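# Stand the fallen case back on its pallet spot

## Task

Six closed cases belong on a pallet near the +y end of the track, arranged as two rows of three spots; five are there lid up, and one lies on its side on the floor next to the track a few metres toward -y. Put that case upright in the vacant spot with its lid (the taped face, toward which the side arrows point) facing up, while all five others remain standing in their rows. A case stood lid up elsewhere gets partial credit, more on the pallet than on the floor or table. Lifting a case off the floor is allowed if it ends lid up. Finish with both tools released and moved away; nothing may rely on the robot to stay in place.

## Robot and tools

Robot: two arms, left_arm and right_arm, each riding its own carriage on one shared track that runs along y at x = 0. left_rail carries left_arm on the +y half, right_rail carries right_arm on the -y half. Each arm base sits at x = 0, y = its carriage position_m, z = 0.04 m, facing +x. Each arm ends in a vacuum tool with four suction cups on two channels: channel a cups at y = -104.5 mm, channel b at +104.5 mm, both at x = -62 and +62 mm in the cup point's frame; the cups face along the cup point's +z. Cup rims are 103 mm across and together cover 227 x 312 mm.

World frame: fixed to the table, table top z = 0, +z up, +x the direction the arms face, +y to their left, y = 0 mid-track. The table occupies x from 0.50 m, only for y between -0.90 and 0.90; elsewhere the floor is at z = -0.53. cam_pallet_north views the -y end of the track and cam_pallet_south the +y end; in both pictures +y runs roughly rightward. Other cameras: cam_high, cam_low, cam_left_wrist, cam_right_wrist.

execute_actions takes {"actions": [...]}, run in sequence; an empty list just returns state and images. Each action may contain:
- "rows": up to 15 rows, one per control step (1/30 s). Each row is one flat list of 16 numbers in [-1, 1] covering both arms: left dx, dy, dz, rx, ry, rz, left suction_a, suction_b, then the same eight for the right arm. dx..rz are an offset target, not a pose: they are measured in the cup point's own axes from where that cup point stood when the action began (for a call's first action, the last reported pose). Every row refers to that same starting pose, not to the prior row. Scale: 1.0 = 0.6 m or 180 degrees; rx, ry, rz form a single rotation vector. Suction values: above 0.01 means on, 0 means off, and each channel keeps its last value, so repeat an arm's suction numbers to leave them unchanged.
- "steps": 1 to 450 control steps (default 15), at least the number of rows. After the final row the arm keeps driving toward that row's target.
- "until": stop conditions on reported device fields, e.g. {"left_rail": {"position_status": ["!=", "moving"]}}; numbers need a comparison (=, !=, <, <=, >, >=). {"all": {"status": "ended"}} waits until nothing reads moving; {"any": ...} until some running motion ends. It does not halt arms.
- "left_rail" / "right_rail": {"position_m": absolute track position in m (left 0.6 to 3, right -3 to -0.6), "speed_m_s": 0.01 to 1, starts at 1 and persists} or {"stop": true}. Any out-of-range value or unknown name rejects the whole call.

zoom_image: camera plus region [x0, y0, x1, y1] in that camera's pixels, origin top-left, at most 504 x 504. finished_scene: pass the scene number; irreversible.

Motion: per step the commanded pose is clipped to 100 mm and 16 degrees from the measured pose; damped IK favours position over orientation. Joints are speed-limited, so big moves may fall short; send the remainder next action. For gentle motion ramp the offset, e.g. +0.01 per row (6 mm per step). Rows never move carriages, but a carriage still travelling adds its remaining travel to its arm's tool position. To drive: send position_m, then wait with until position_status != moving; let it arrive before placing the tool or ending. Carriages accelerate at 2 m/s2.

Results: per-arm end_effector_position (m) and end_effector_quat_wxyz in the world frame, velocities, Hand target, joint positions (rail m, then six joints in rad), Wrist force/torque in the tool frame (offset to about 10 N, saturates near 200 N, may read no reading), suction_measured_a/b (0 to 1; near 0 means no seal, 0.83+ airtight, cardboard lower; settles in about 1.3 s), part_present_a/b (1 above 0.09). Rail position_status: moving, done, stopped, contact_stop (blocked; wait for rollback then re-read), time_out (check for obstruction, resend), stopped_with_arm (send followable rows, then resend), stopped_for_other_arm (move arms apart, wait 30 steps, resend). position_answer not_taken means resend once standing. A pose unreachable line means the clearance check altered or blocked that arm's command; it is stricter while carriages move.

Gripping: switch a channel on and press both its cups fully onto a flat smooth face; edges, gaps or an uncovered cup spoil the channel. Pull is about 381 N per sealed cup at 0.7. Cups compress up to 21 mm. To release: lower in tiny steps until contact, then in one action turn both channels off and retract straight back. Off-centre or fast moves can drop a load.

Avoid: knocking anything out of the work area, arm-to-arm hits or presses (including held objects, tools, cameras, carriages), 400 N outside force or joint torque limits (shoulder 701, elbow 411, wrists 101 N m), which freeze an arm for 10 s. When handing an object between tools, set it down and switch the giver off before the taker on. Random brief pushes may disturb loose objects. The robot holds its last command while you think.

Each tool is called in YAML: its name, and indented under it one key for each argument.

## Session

execute_actions:
  actions: []

Scene clock: 0.00 s.
left_arm: end_effector_position=(+0.8498, +2.7650, +0.4405) suction_measured_a=0.00 part_present_a=0 suction_measured_b=0.00 part_present_b=0 end_effector_quat_wxyz=(-0.000, +0.001, +1.000, -0.000) end_effector_velocity=(-0.000, +0.000, +0.000) end_effector_angular_velocity=(-0.000, -0.000, +0.000) | right_arm: end_effector_position=(+0.8490, -1.0264, +0.4385) suction_measured_a=0.01 part_present_a=0 suction_measured_b=0.01 part_present_b=0 end_effector_quat_wxyz=(-0.002, +0.000, +1.000, -0.000) end_effector_velocity=(+0.000, -0.000, -0.000) end_effector_angular_velocity=(+0.000, +0.000, -0.000)
Joint positions: left_arm=[ 2.766 -0.24  -1.499  2.091 -2.163 -1.571  1.333] | right_arm=[-1.026 -0.24  -1.497  2.093 -2.163 -1.572  1.331]
Joint velocities: left_arm=[ 0.  0. -0.  0. -0. -0. -0.] | right_arm=[ 0. -0.  0. -0.  0. -0.  0.]
Wrist force (N, on the end effector, along its own x y z axes, offset not removed): no reading
Wrist torque (N m, same axes, about the end effector's origin, offset not removed): no reading
Hand target (left_arm): +0.850, +2.765, +0.440; -0.000, +0.001, +1.000, -0.000
Hand target (right_arm): +0.849, -1.026, +0.439; -0.002, +0.000, +1.000, -0.000
left_rail: position_m=2.766 position_m_goal=2.766 speed_m_s=1.00 position_status=done position_answer=taken refusals=0
right_rail: position_m=-1.026 position_m_goal=-1.026 speed_m_s=1.00 position_status=done position_answer=taken refusals=0
camera_calibration (this result's frames):
cam_left_wrist: T_world_to_cam=[[0.0362665, -0.999218, 0.0157361, 2.72417], [-0.849173, -0.0225112, 0.527635, 0.573427], [-0.526868, -0.0324982, -0.849326, 1.00272], [0, 0, 0, 1]] pos_world=[0.916441, 2.76753, 0.506205]
cam_right_wrist: T_world_to_cam=[[0.0588523, -0.998131, 0.0164778, -1.08479], [-0.832753, -0.0399851, 0.552199, 0.450088], [-0.550508, -0.0462201, -0.83355, 0.878035], [0, 0, 0, 1]] pos_world=[0.922019, -1.02418, 0.501223]

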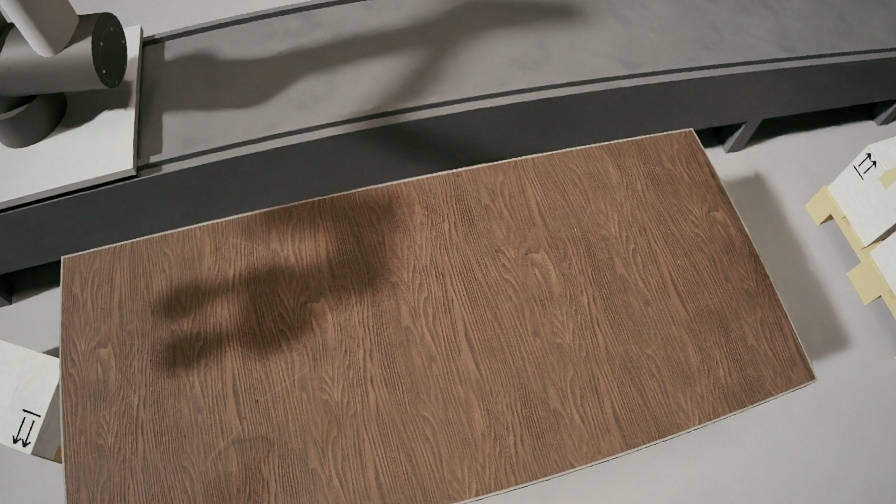

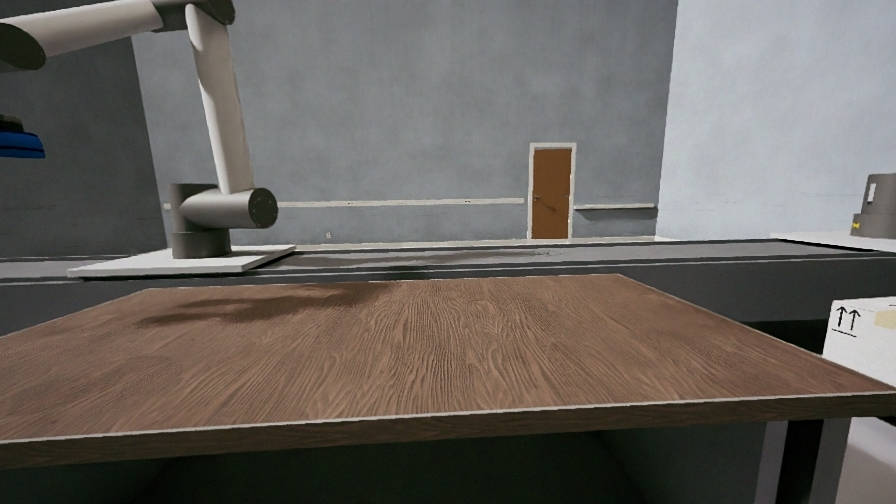

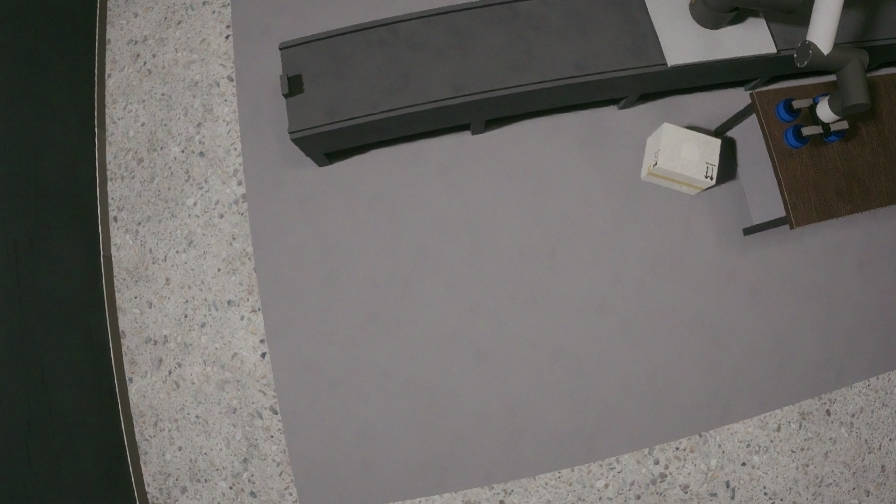

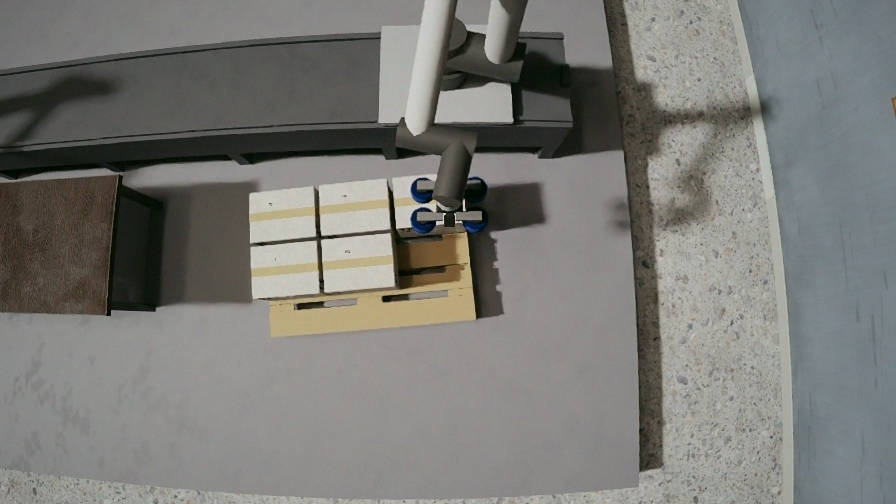

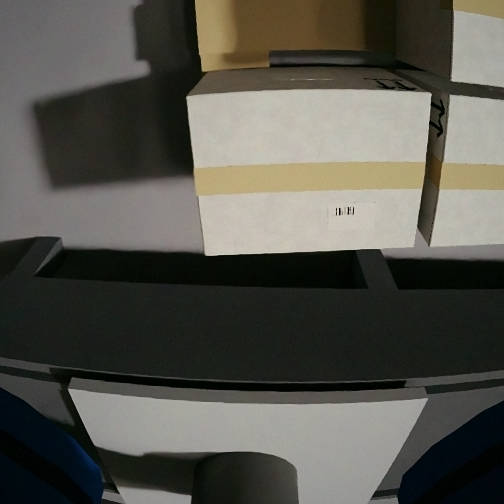

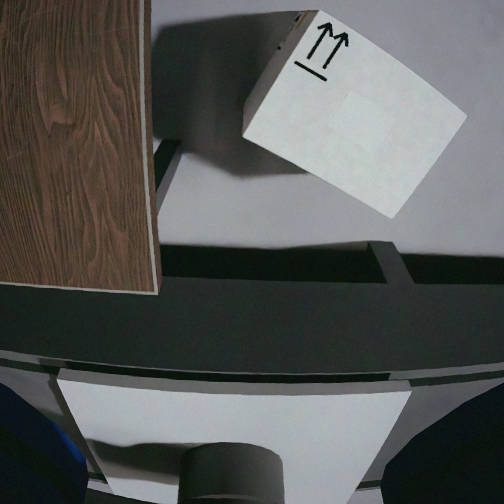

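zoom_image:
  camera: "cam_right_wrist"
  region: [230, 0, 480, 230]

zoom_image:
  camera: "cam_left_wrist"
  region: [170, 0, 504, 270]

zoom_image:
  camera: "cam_pallet_north"
  region: [620, 100, 760, 220]

Region (230, 0, 480, 230) of cam_right_wrist's 504x504 image, scaled by 2.016, with more detail than that image has; it fills the top 464 rows of this view, and the rest is white.

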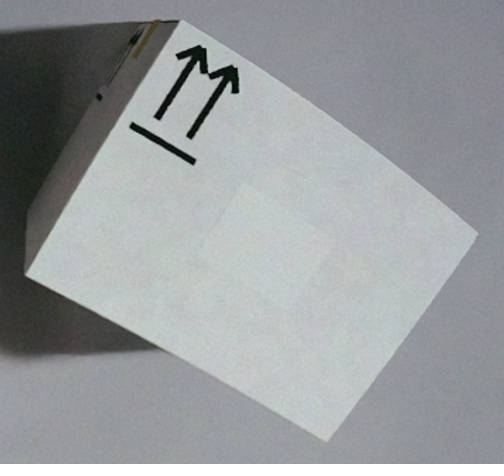

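Region (170, 0, 504, 270) of cam_left_wrist's 504x504 image, scaled by 1.509, with more detail than that image has; it fills the top 407 rows of this view, and the rest is white.

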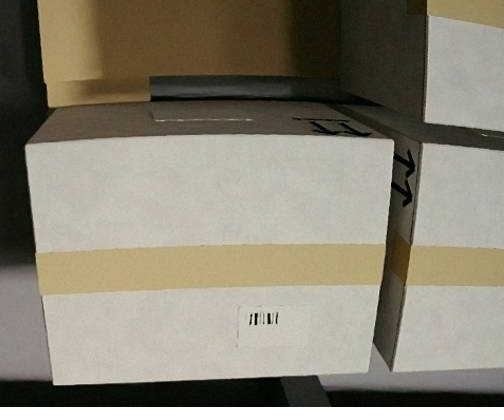

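Region (620, 100, 760, 220) of cam_pallet_north's 896x504 image, scaled by 3.600, with more detail than that image has; it fills the top 432 rows of this view, and the rest is white.

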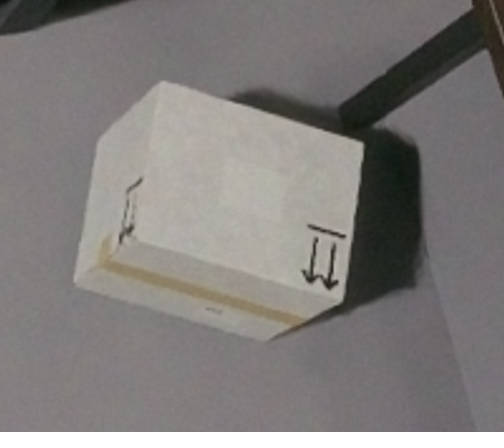

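zoom_image:
  camera: "cam_left_wrist"
  region: [390, 0, 504, 114]

zoom_image:
  camera: "cam_left_wrist"
  region: [160, 50, 260, 150]

zoom_image:
  camera: "cam_left_wrist"
  region: [180, 200, 460, 270]

Region (390, 0, 504, 114) of cam_left_wrist's 504x504 image, scaled by 4.421, with more detail than that image has.

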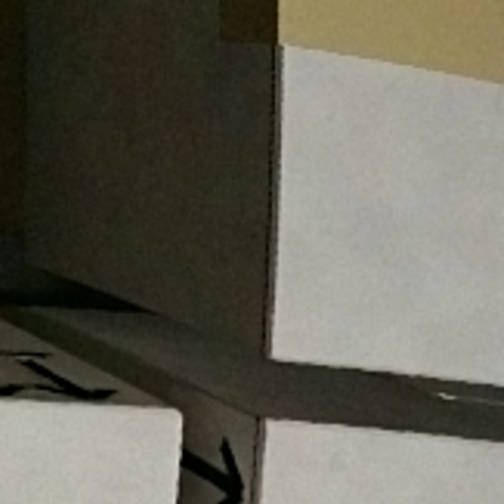

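Region (160, 50, 260, 150) of cam_left_wrist's 504x504 image, scaled by 5.040, with more detail than that image has.

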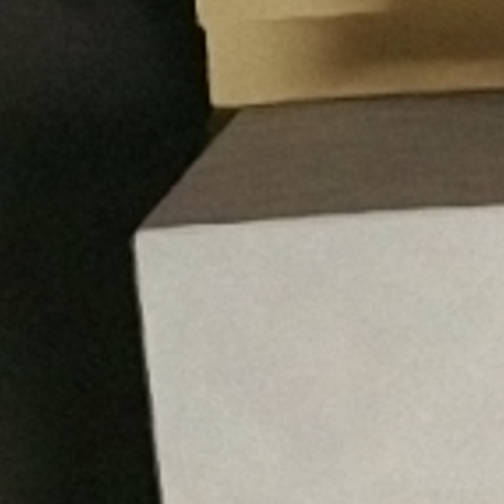

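Region (180, 200, 460, 270) of cam_left_wrist's 504x504 image, scaled by 1.800, with more detail than that image has; it fills the top 126 rows of this view, and the rest is white.

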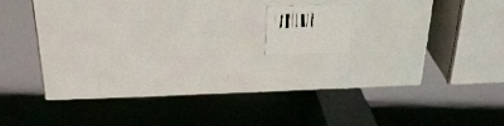

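zoom_image:
  camera: "cam_pallet_south"
  region: [240, 165, 500, 345]

zoom_image:
  camera: "cam_pallet_south"
  region: [310, 170, 440, 300]

Region (240, 165, 500, 345) of cam_pallet_south's 896x504 image, scaled by 1.938, with more detail than that image has; it fills the top 349 rows of this view, and the rest is white.

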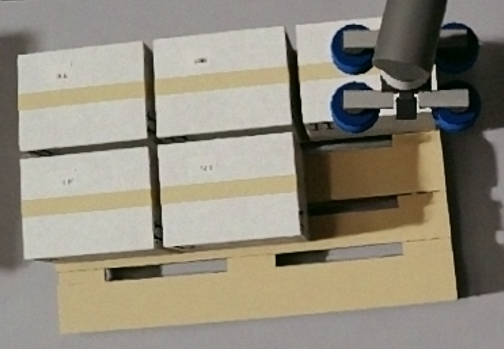

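Region (310, 170, 440, 300) of cam_pallet_south's 896x504 image, scaled by 3.877, with more detail than that image has.

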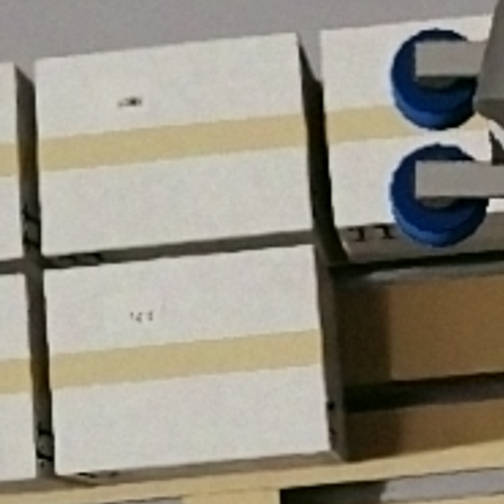

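execute_actions:
  actions:
    - {"right_rail": {"position_m": -1.9}, "steps": 1}

Scene clock: 8.27 s.
left_arm: end_effector_position=(+0.8498, +2.7650, +0.4405) suction_measured_a=0.00 part_present_a=0 suction_measured_b=0.00 part_present_b=0 end_effector_quat_wxyz=(-0.000, +0.001, +1.000, -0.000) end_effector_velocity=(+0.000, -0.000, -0.000) end_effector_angular_velocity=(+0.000, +0.000, -0.000) | right_arm: end_effector_position=(+0.8490, -1.0265, +0.4385) suction_measured_a=0.01 part_present_a=0 suction_measured_b=0.01 part_present_b=0 end_effector_quat_wxyz=(-0.002, +0.000, +1.000, -0.000) end_effector_velocity=(+0.000, -0.008, -0.000) end_effector_angular_velocity=(+0.000, +0.000, +0.000)
Joint positions: left_arm=[ 2.766 -0.24  -1.499  2.091 -2.163 -1.571  1.333] | right_arm=[-1.026 -0.24  -1.497  2.093 -2.163 -1.572  1.331]
Joint velocities: left_arm=[ 0. -0.  0. -0.  0.  0.  0.] | right_arm=[-0.008  0.     0.    -0.     0.     0.     0.   ]
Wrist force (N, on the end effector, along its own x y z axes, offset not removed): left_arm=[-2.2 -4.5 -12.3] | right_arm=[0.4 -3.8 2.5]
Wrist torque (N m, same axes, about the end effector's origin, offset not removed): left_arm=[-0.57 0.28 0.05] | right_arm=[-0.26 0.02 -0.36]
Hand target (left_arm): +0.850, +2.765, +0.440; -0.000, +0.001, +1.000, -0.000
Hand target (right_arm): +0.849, -1.029, +0.439; -0.002, +0.000, +1.000, -0.000
left_rail: position_m=2.766 position_m_goal=2.766 speed_m_s=1.00 position_status=done position_answer=taken refusals=0
right_rail: position_m=-1.026 position_m_goal=-1.900 speed_m_s=1.00 position_status=moving position_answer=taken refusals=0
camera_calibration (this result's frames):
cam_left_wrist: T_world_to_cam=[[0.0362668, -0.999218, 0.015736, 2.72417], [-0.849173, -0.0225115, 0.527635, 0.573428], [-0.526868, -0.0324982, -0.849326, 1.00272], [0, 0, 0, 1]] pos_world=[0.916441, 2.76753, 0.506205]
cam_right_wrist: T_world_to_cam=[[0.0588524, -0.998131, 0.0164779, -1.08484], [-0.832753, -0.0399852, 0.552199, 0.450085], [-0.550508, -0.0462202, -0.83355, 0.878032], [0, 0, 0, 1]] pos_world=[0.922019, -1.02424, 0.501223]

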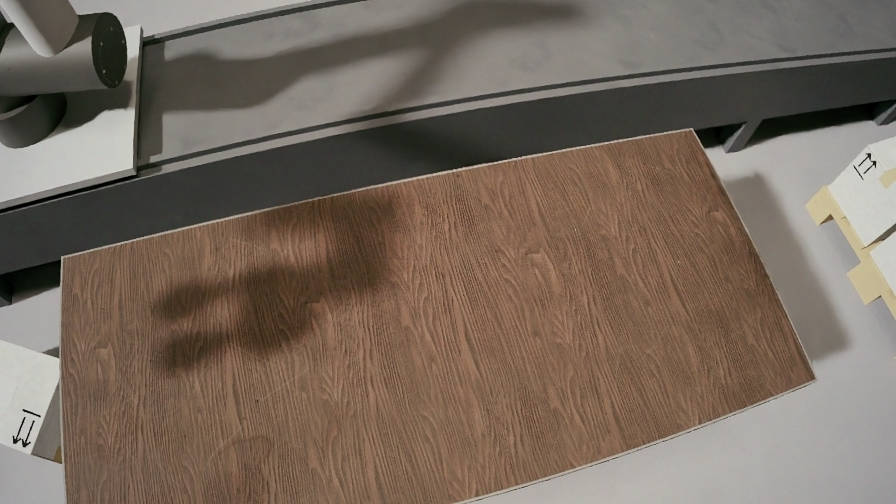

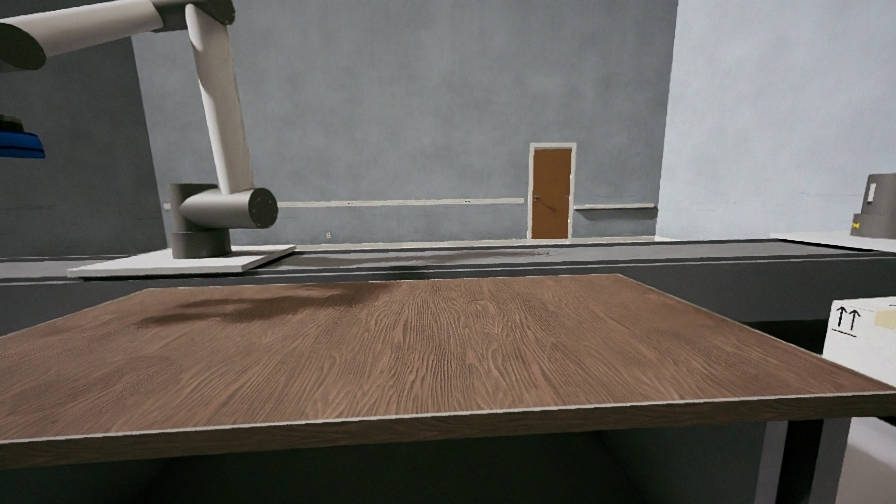

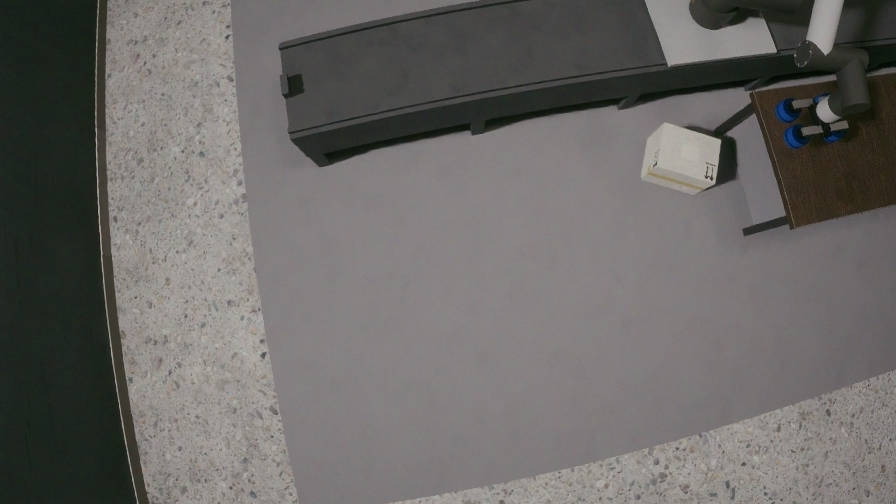

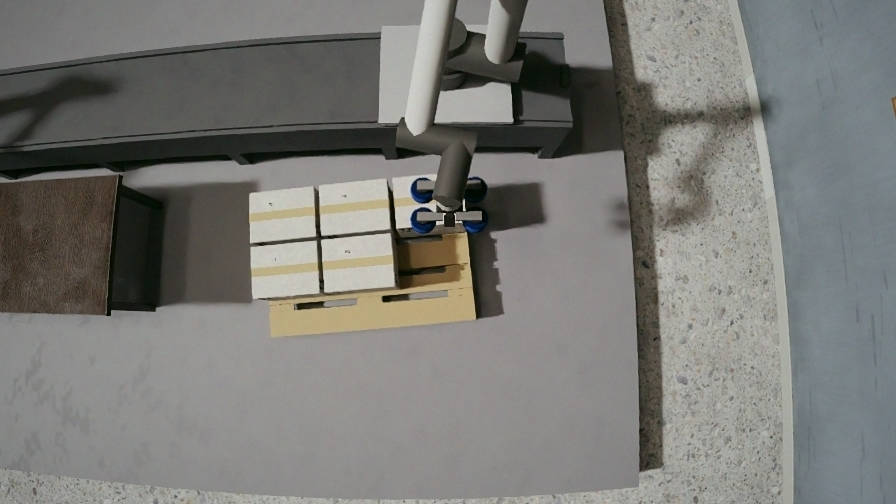

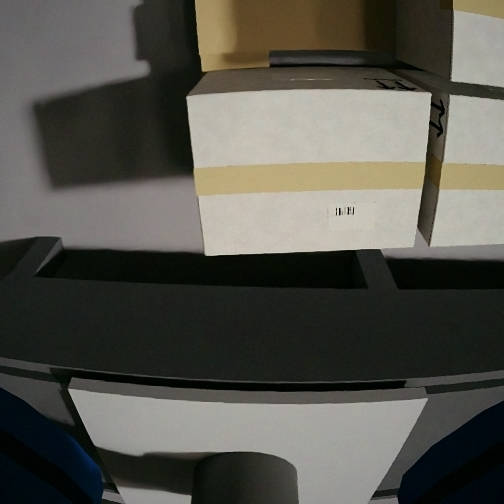

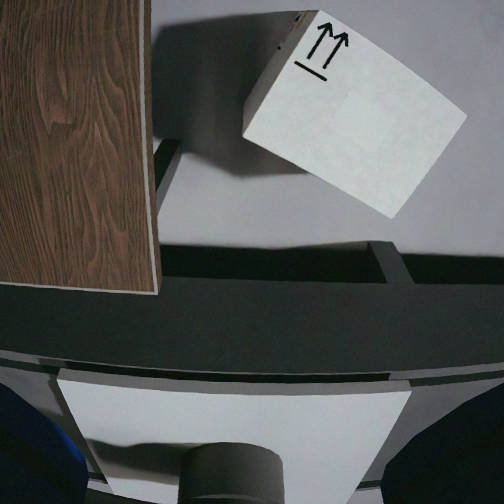

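execute_actions:
  actions: []

Scene clock: 9.27 s.
left_arm: end_effector_position=(+0.8498, +2.7650, +0.4405) suction_measured_a=0.00 part_present_a=0 suction_measured_b=0.00 part_present_b=0 end_effector_quat_wxyz=(-0.000, +0.001, +1.000, -0.000) end_effector_velocity=(-0.000, +0.000, +0.000) end_effector_angular_velocity=(-0.000, -0.000, -0.000) | right_arm: end_effector_position=(+0.8490, -1.7638, +0.4385) suction_measured_a=0.01 part_present_a=0 suction_measured_b=0.01 part_present_b=0 end_effector_quat_wxyz=(-0.002, +0.000, +1.000, -0.000) end_effector_velocity=(-0.000, -0.745, +0.000) end_effector_angular_velocity=(-0.000, -0.000, -0.000)
Joint positions: left_arm=[ 2.766 -0.24  -1.499  2.091 -2.163 -1.571  1.333] | right_arm=[-1.763 -0.24  -1.497  2.093 -2.163 -1.572  1.331]
Joint velocities: left_arm=[ 0.  0. -0.  0. -0.  0.  0.] | right_arm=[-0.745 -0.     0.    -0.    -0.    -0.    -0.   ]
Wrist force (N, on the end effector, along its own x y z axes, offset not removed): left_arm=[0.9 -7.2 -7.7] | right_arm=[0.2 -10.8 2.6]
Wrist torque (N m, same axes, about the end effector's origin, offset not removed): left_arm=[-0.74 -0.15 -0.05] | right_arm=[-1.02 -0.01 -0.33]
Hand target (left_arm): +0.850, +2.765, +0.440; -0.000, +0.001, +1.000, -0.000
Hand target (right_arm): +0.849, -1.796, +0.439; -0.002, +0.000, +1.000, -0.000
left_rail: position_m=2.766 position_m_goal=2.766 speed_m_s=1.00 position_status=done position_answer=taken refusals=0
right_rail: position_m=-1.763 position_m_goal=-1.900 speed_m_s=1.00 position_status=moving position_answer=taken refusals=0
camera_calibration (this result's frames):
cam_left_wrist: T_world_to_cam=[[0.0362666, -0.999218, 0.0157361, 2.72417], [-0.849173, -0.0225114, 0.527635, 0.573427], [-0.526868, -0.0324982, -0.849326, 1.00272], [0, 0, 0, 1]] pos_world=[0.916441, 2.76753, 0.506205]
cam_right_wrist: T_world_to_cam=[[0.0587791, -0.998135, 0.0164779, -1.82076], [-0.832756, -0.039924, 0.552199, 0.420713], [-0.550511, -0.0461798, -0.83355, 0.844026], [0, 0, 0, 1]] pos_world=[0.922019, -1.76159, 0.501223]

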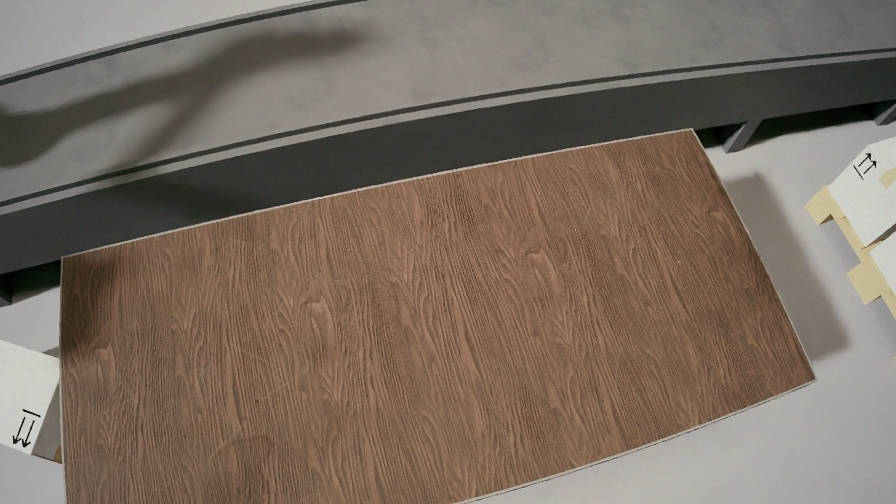

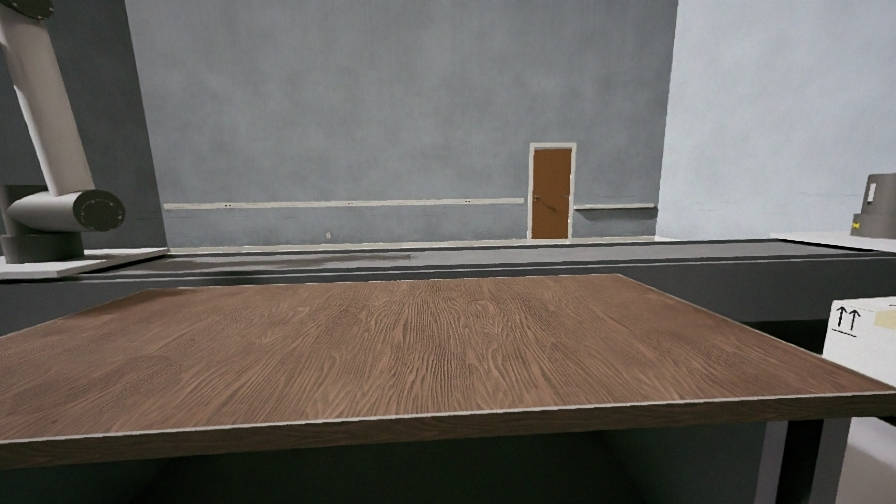

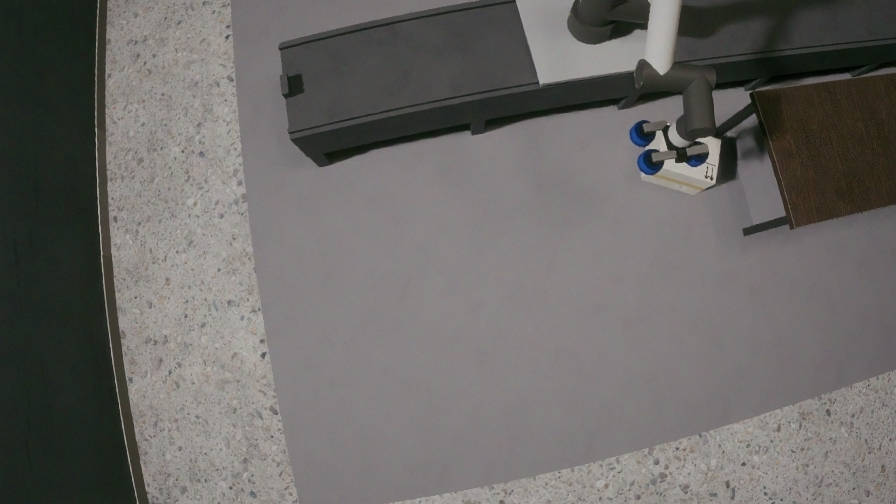

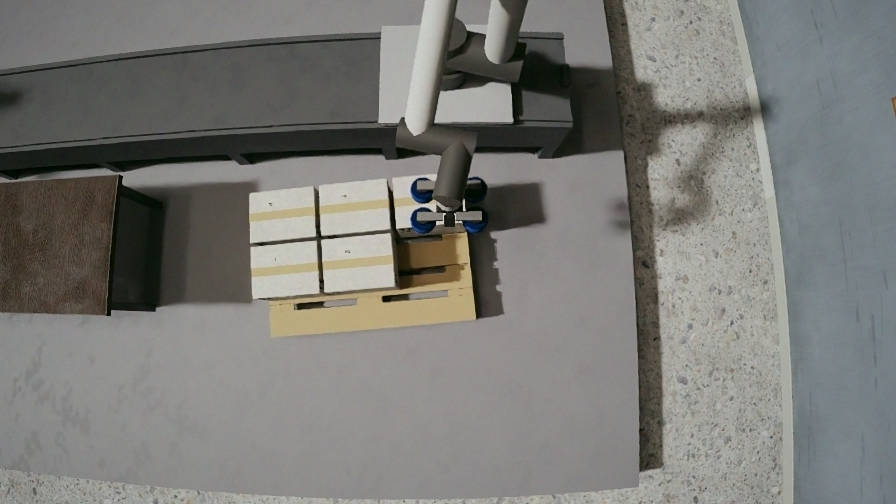

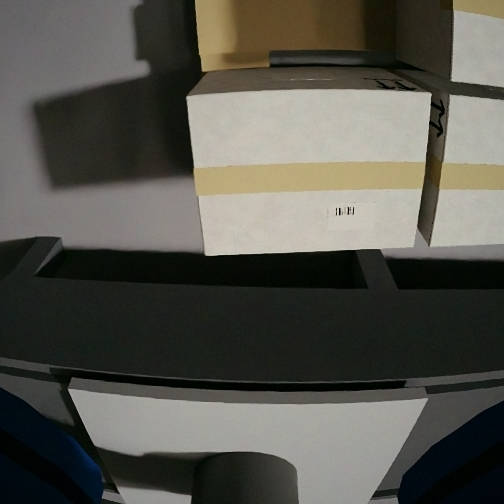

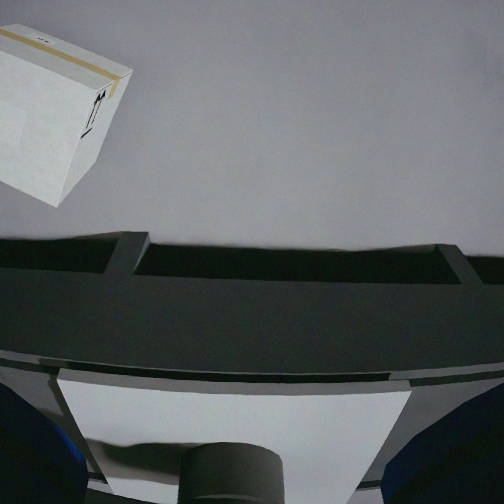

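execute_actions:
  actions: []

Scene clock: 9.97 s.
left_arm: end_effector_position=(+0.8498, +2.7650, +0.4405) suction_measured_a=0.00 part_present_a=0 suction_measured_b=0.00 part_present_b=0 end_effector_quat_wxyz=(-0.000, +0.001, +1.000, -0.000) end_effector_velocity=(+0.000, +0.000, -0.000) end_effector_angular_velocity=(+0.000, +0.000, -0.000) | right_arm: end_effector_position=(+0.8490, -1.9009, +0.4385) suction_measured_a=0.01 part_present_a=0 suction_measured_b=0.01 part_present_b=0 end_effector_quat_wxyz=(-0.002, +0.000, +1.000, -0.000) end_effector_velocity=(+0.000, +0.000, -0.000) end_effector_angular_velocity=(+0.000, +0.000, +0.000)
Joint positions: left_arm=[ 2.766 -0.24  -1.499  2.091 -2.163 -1.571  1.333] | right_arm=[-1.9   -0.24  -1.497  2.093 -2.163 -1.572  1.331]
Joint velocities: left_arm=[ 0.  0.  0. -0.  0.  0.  0.] | right_arm=[ 0.  0.  0. -0. -0. -0.  0.]
Wrist force (N, on the end effector, along its own x y z axes, offset not removed): left_arm=[-0.9 -2.8 -6.5] | right_arm=[-1.3 -3.8 2.5]
Wrist torque (N m, same axes, about the end effector's origin, offset not removed): left_arm=[-0.42 -0.09 0.32] | right_arm=[-0.28 0.21 -0.41]
Hand target (left_arm): +0.850, +2.765, +0.440; -0.000, +0.001, +1.000, -0.000
Hand target (right_arm): +0.849, -1.901, +0.439; -0.002, +0.000, +1.000, -0.000
left_rail: position_m=2.766 position_m_goal=2.766 speed_m_s=1.00 position_status=done position_answer=taken refusals=0
right_rail: position_m=-1.900 position_m_goal=-1.900 speed_m_s=1.00 position_status=done position_answer=taken refusals=0
camera_calibration (this result's frames):
cam_left_wrist: T_world_to_cam=[[0.0362667, -0.999218, 0.015736, 2.72417], [-0.849173, -0.0225114, 0.527635, 0.573427], [-0.526868, -0.0324982, -0.849326, 1.00272], [0, 0, 0, 1]] pos_world=[0.916441, 2.76753, 0.506205]
cam_right_wrist: T_world_to_cam=[[0.0588486, -0.998131, 0.0164779, -1.95764], [-0.832753, -0.039982, 0.552199, 0.415127], [-0.550508, -0.0462181, -0.83355, 0.83762], [0, 0, 0, 1]] pos_world=[0.922019, -1.89867, 0.501223]

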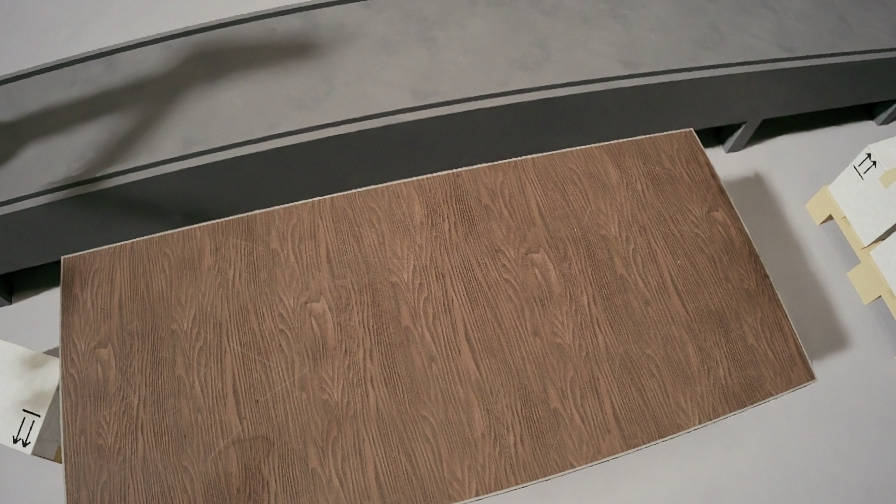

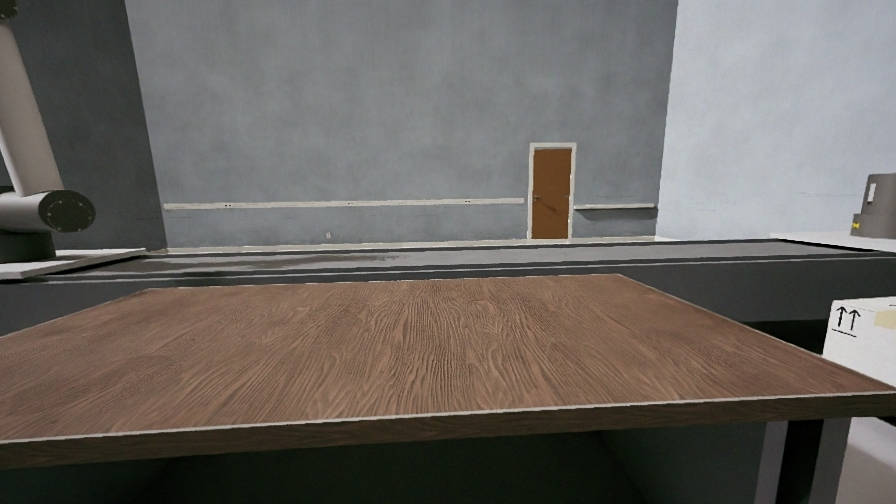

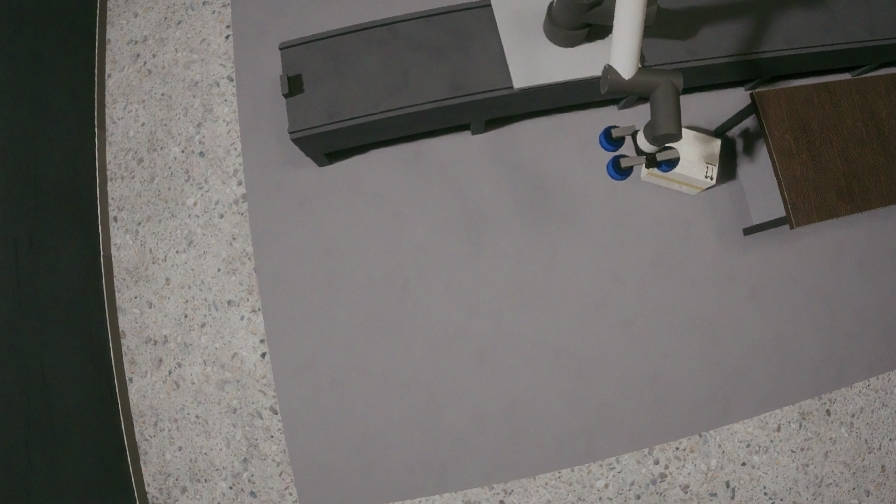

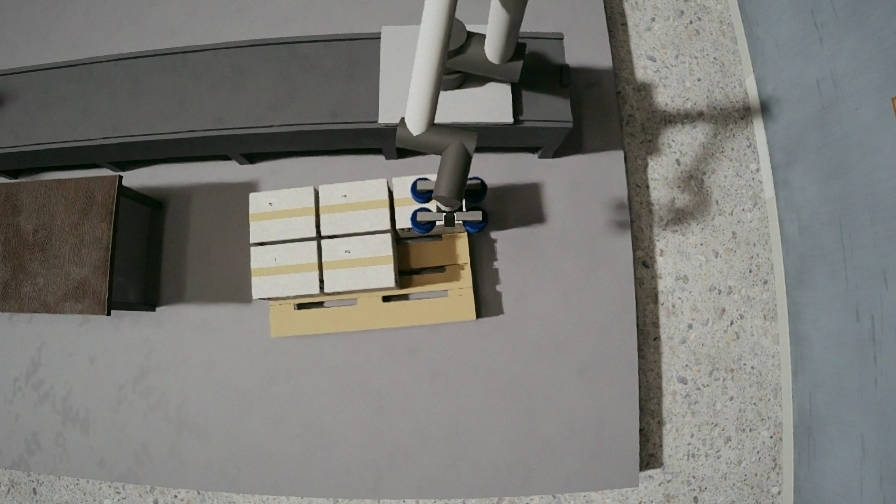

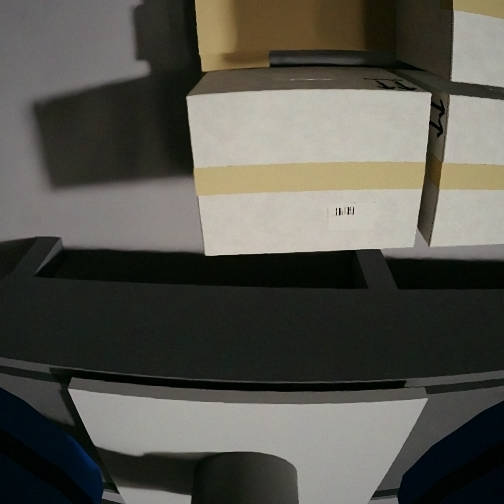

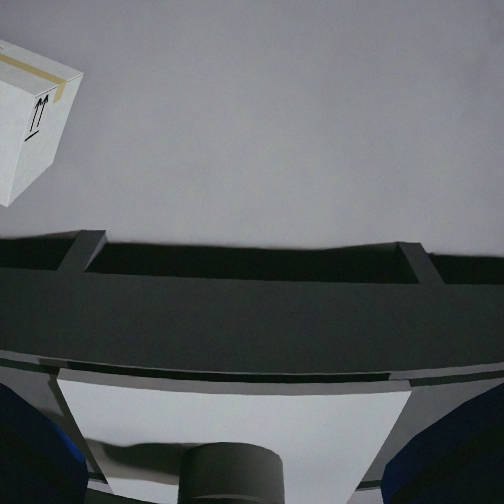

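execute_actions:
  actions:
    - {"rows": [[-0.0007,-0.0023,0,0,0,-0.0001,0,0,-0.0002,0.0020,0.003,-0.0003,0.0015,0.0003,0,0],[-0.0023,-0.0075,0,0,0,-0.0003,0,0,-0.0007,0.0067,0.01,-0.0011,0.0049,0.0011,0,0],[-0.0046,-0.015,0,0,0,-0.0006,0,0,-0.0014,0.0134,0.02,-0.0022,0.0098,0.0022,0,0],[-0.0081,-0.0263,0,0,0,-0.0010,0,0,-0.0025,0.0235,0.035,-0.0039,0.0172,0.0039,0,0],[-0.0127,-0.0413,0,0,0,-0.0015,0,0,-0.0039,0.0369,0.055,-0.0062,0.0270,0.0062,0,0],[-0.0184,-0.06,0,0,0,-0.0022,0,0,-0.0056,0.0537,0.08,-0.0090,0.0393,0.0090,0,0],[-0.0253,-0.0825,0,0,0,-0.0031,0,0,-0.0077,0.0738,0.11,-0.0123,0.0540,0.0123,0,0],[-0.0334,-0.1088,0,0,0,-0.0040,0,0,-0.0102,0.0973,0.145,-0.0162,0.0712,0.0162,0,0],[-0.0426,-0.1388,0,0,0,-0.0051,0,0,-0.0130,0.1241,0.185,-0.0207,0.0908,0.0207,0,0],[-0.0529,-0.1725,0,0,0,-0.0064,0,0,-0.0161,0.1543,0.23,-0.0258,0.1129,0.0258,0,0],[-0.0644,-0.21,0,0,0,-0.0078,0,0,-0.0196,0.1879,0.28,-0.0314,0.1374,0.0314,0,0],[-0.0771,-0.2513,0,0,0,-0.0093,0,0,-0.0235,0.2248,0.335,-0.0375,0.1644,0.0375,0,0],[-0.0909,-0.2963,0,0,0,-0.0110,0,0,-0.0277,0.2650,0.395,-0.0442,0.1939,0.0442,0,0],[-0.1058,-0.345,0,0,0,-0.0128,0,0,-0.0322,0.3087,0.46,-0.0515,0.2258,0.0515,0,0],[-0.23,-0.75,0,0,0,-0.0278,0,0,-0.070,0.671,1.0,-0.1120,0.4908,0.1120,0,0]], "steps": 46}

Scene clock: 12.97 s.
left_arm: end_effector_position=(+0.9860, +2.3167, +0.4407) suction_measured_a=0.00 part_present_a=0 suction_measured_b=0.00 part_present_b=0 end_effector_quat_wxyz=(-0.000, -0.042, +0.999, -0.000) end_effector_velocity=(+0.008, -0.014, -0.000) end_effector_angular_velocity=(+0.001, +0.001, +0.001) | right_arm: end_effector_position=(+0.8739, -1.5520, -0.0761) suction_measured_a=0.01 part_present_a=0 suction_measured_b=0.01 part_present_b=0 end_effector_quat_wxyz=(+0.668, -0.160, -0.711, -0.152) end_effector_velocity=(+0.036, +0.253, -0.404) end_effector_angular_velocity=(+0.147, +0.417, -0.050)
Joint positions: left_arm=[ 2.766 -0.614 -1.246  1.77  -2.094 -1.572  0.872] | right_arm=[-1.9    0.02  -0.539  1.55  -1.081 -1.107  1.601]
Joint velocities: left_arm=[ 0.    -0.006  0.014 -0.021  0.008  0.    -0.008] | right_arm=[ 0.     0.208  0.615 -0.435  0.302  0.268 -0.153]
Wrist force (N, on the end effector, along its own x y z axes, offset not removed): left_arm=[-2.9 -7.0 -6.3] | right_arm=[-1.1 -5.0 2.5]
Wrist torque (N m, same axes, about the end effector's origin, offset not removed): left_arm=[-0.75 0.35 -0.18] | right_arm=[-0.54 0.19 -0.35]
Hand target (left_arm): +0.987, +2.315, +0.441; -0.000, -0.042, +0.999, -0.000
Hand target (right_arm): +0.878, -1.512, -0.142; +0.688, -0.160, -0.691, -0.156
Off the commanded pose (left_arm): 0.002 m, 0 deg.
Off the commanded pose (right_arm): 0.102 m, 4 deg; position clipped at the last step of the last action.
left_rail: position_m=2.766 position_m_goal=2.766 speed_m_s=1.00 position_status=done position_answer=taken refusals=0
right_rail: position_m=-1.900 position_m_goal=-1.900 speed_m_s=1.00 position_status=done position_answer=taken refusals=0
camera_calibration (this result's frames):
cam_left_wrist: T_world_to_cam=[[0.123174, -0.992264, 0.0154753, 2.1696], [-0.843979, -0.0965384, 0.527618, 0.845283], [-0.522042, -0.0780499, -0.849341, 1.16083], [0, 0, 0, 1]] pos_world=[1.05216, 2.32502, 0.506376]
cam_right_wrist: T_world_to_cam=[[-0.411256, -0.909582, -0.0594138, -1.05985], [0.429799, -0.250983, 0.867341, -0.672885], [-0.803829, 0.331163, 0.494155, 1.34661], [0, 0, 0, 1]] pos_world=[0.935777, -1.57885, -0.144783]

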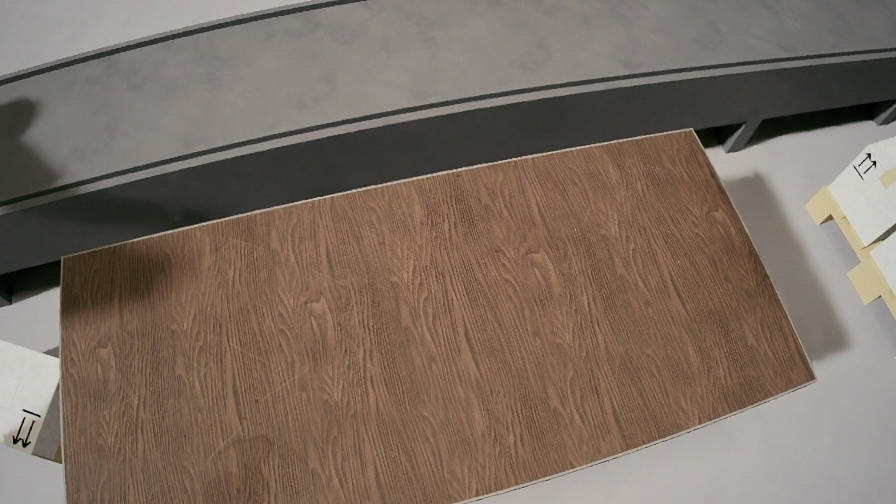

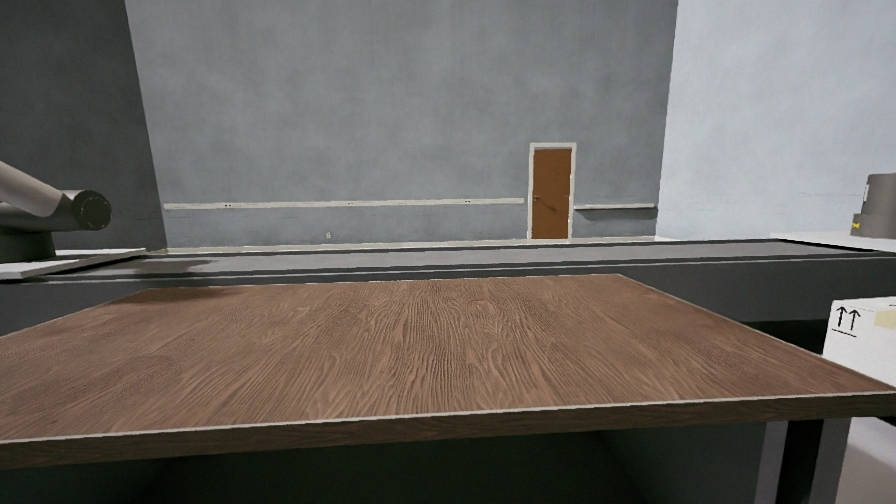

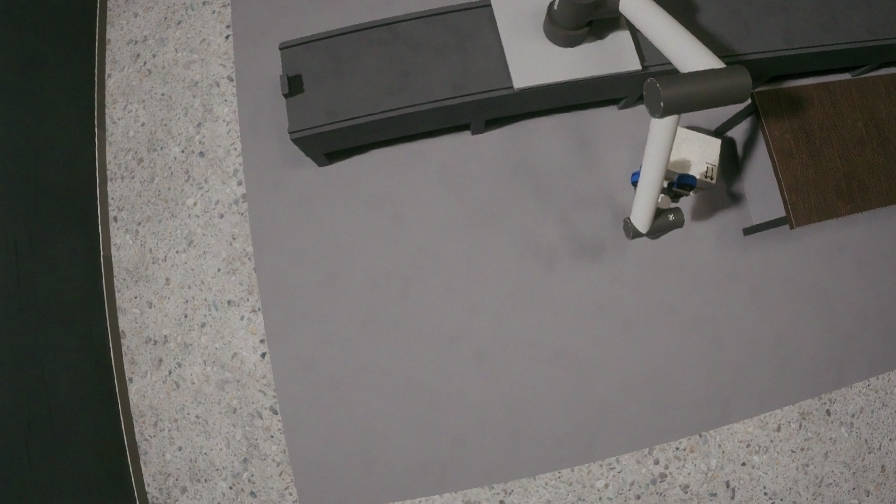

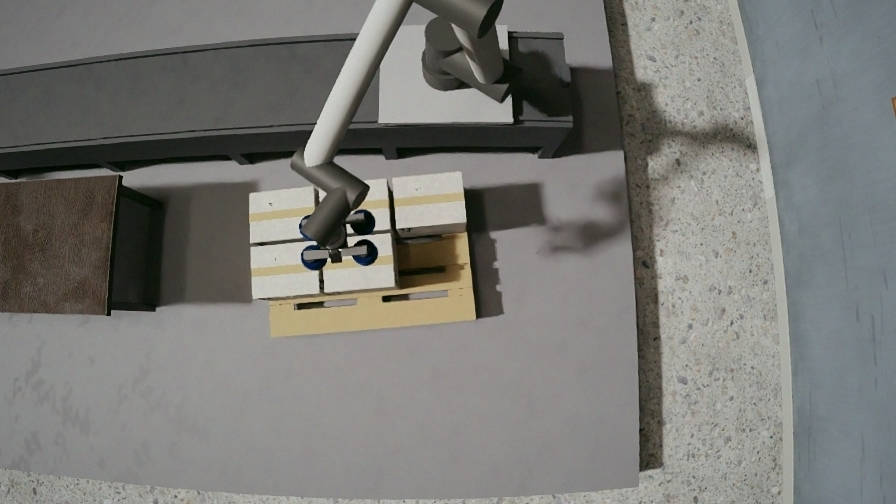

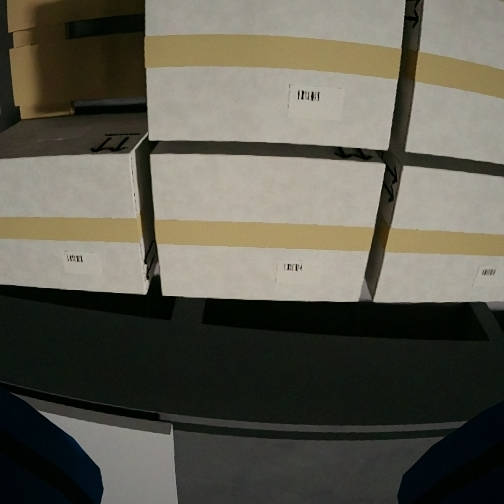

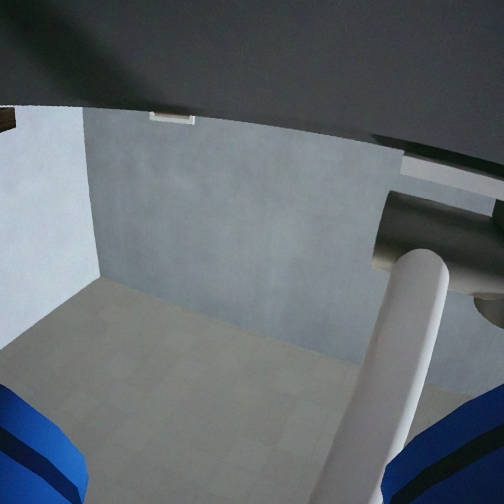

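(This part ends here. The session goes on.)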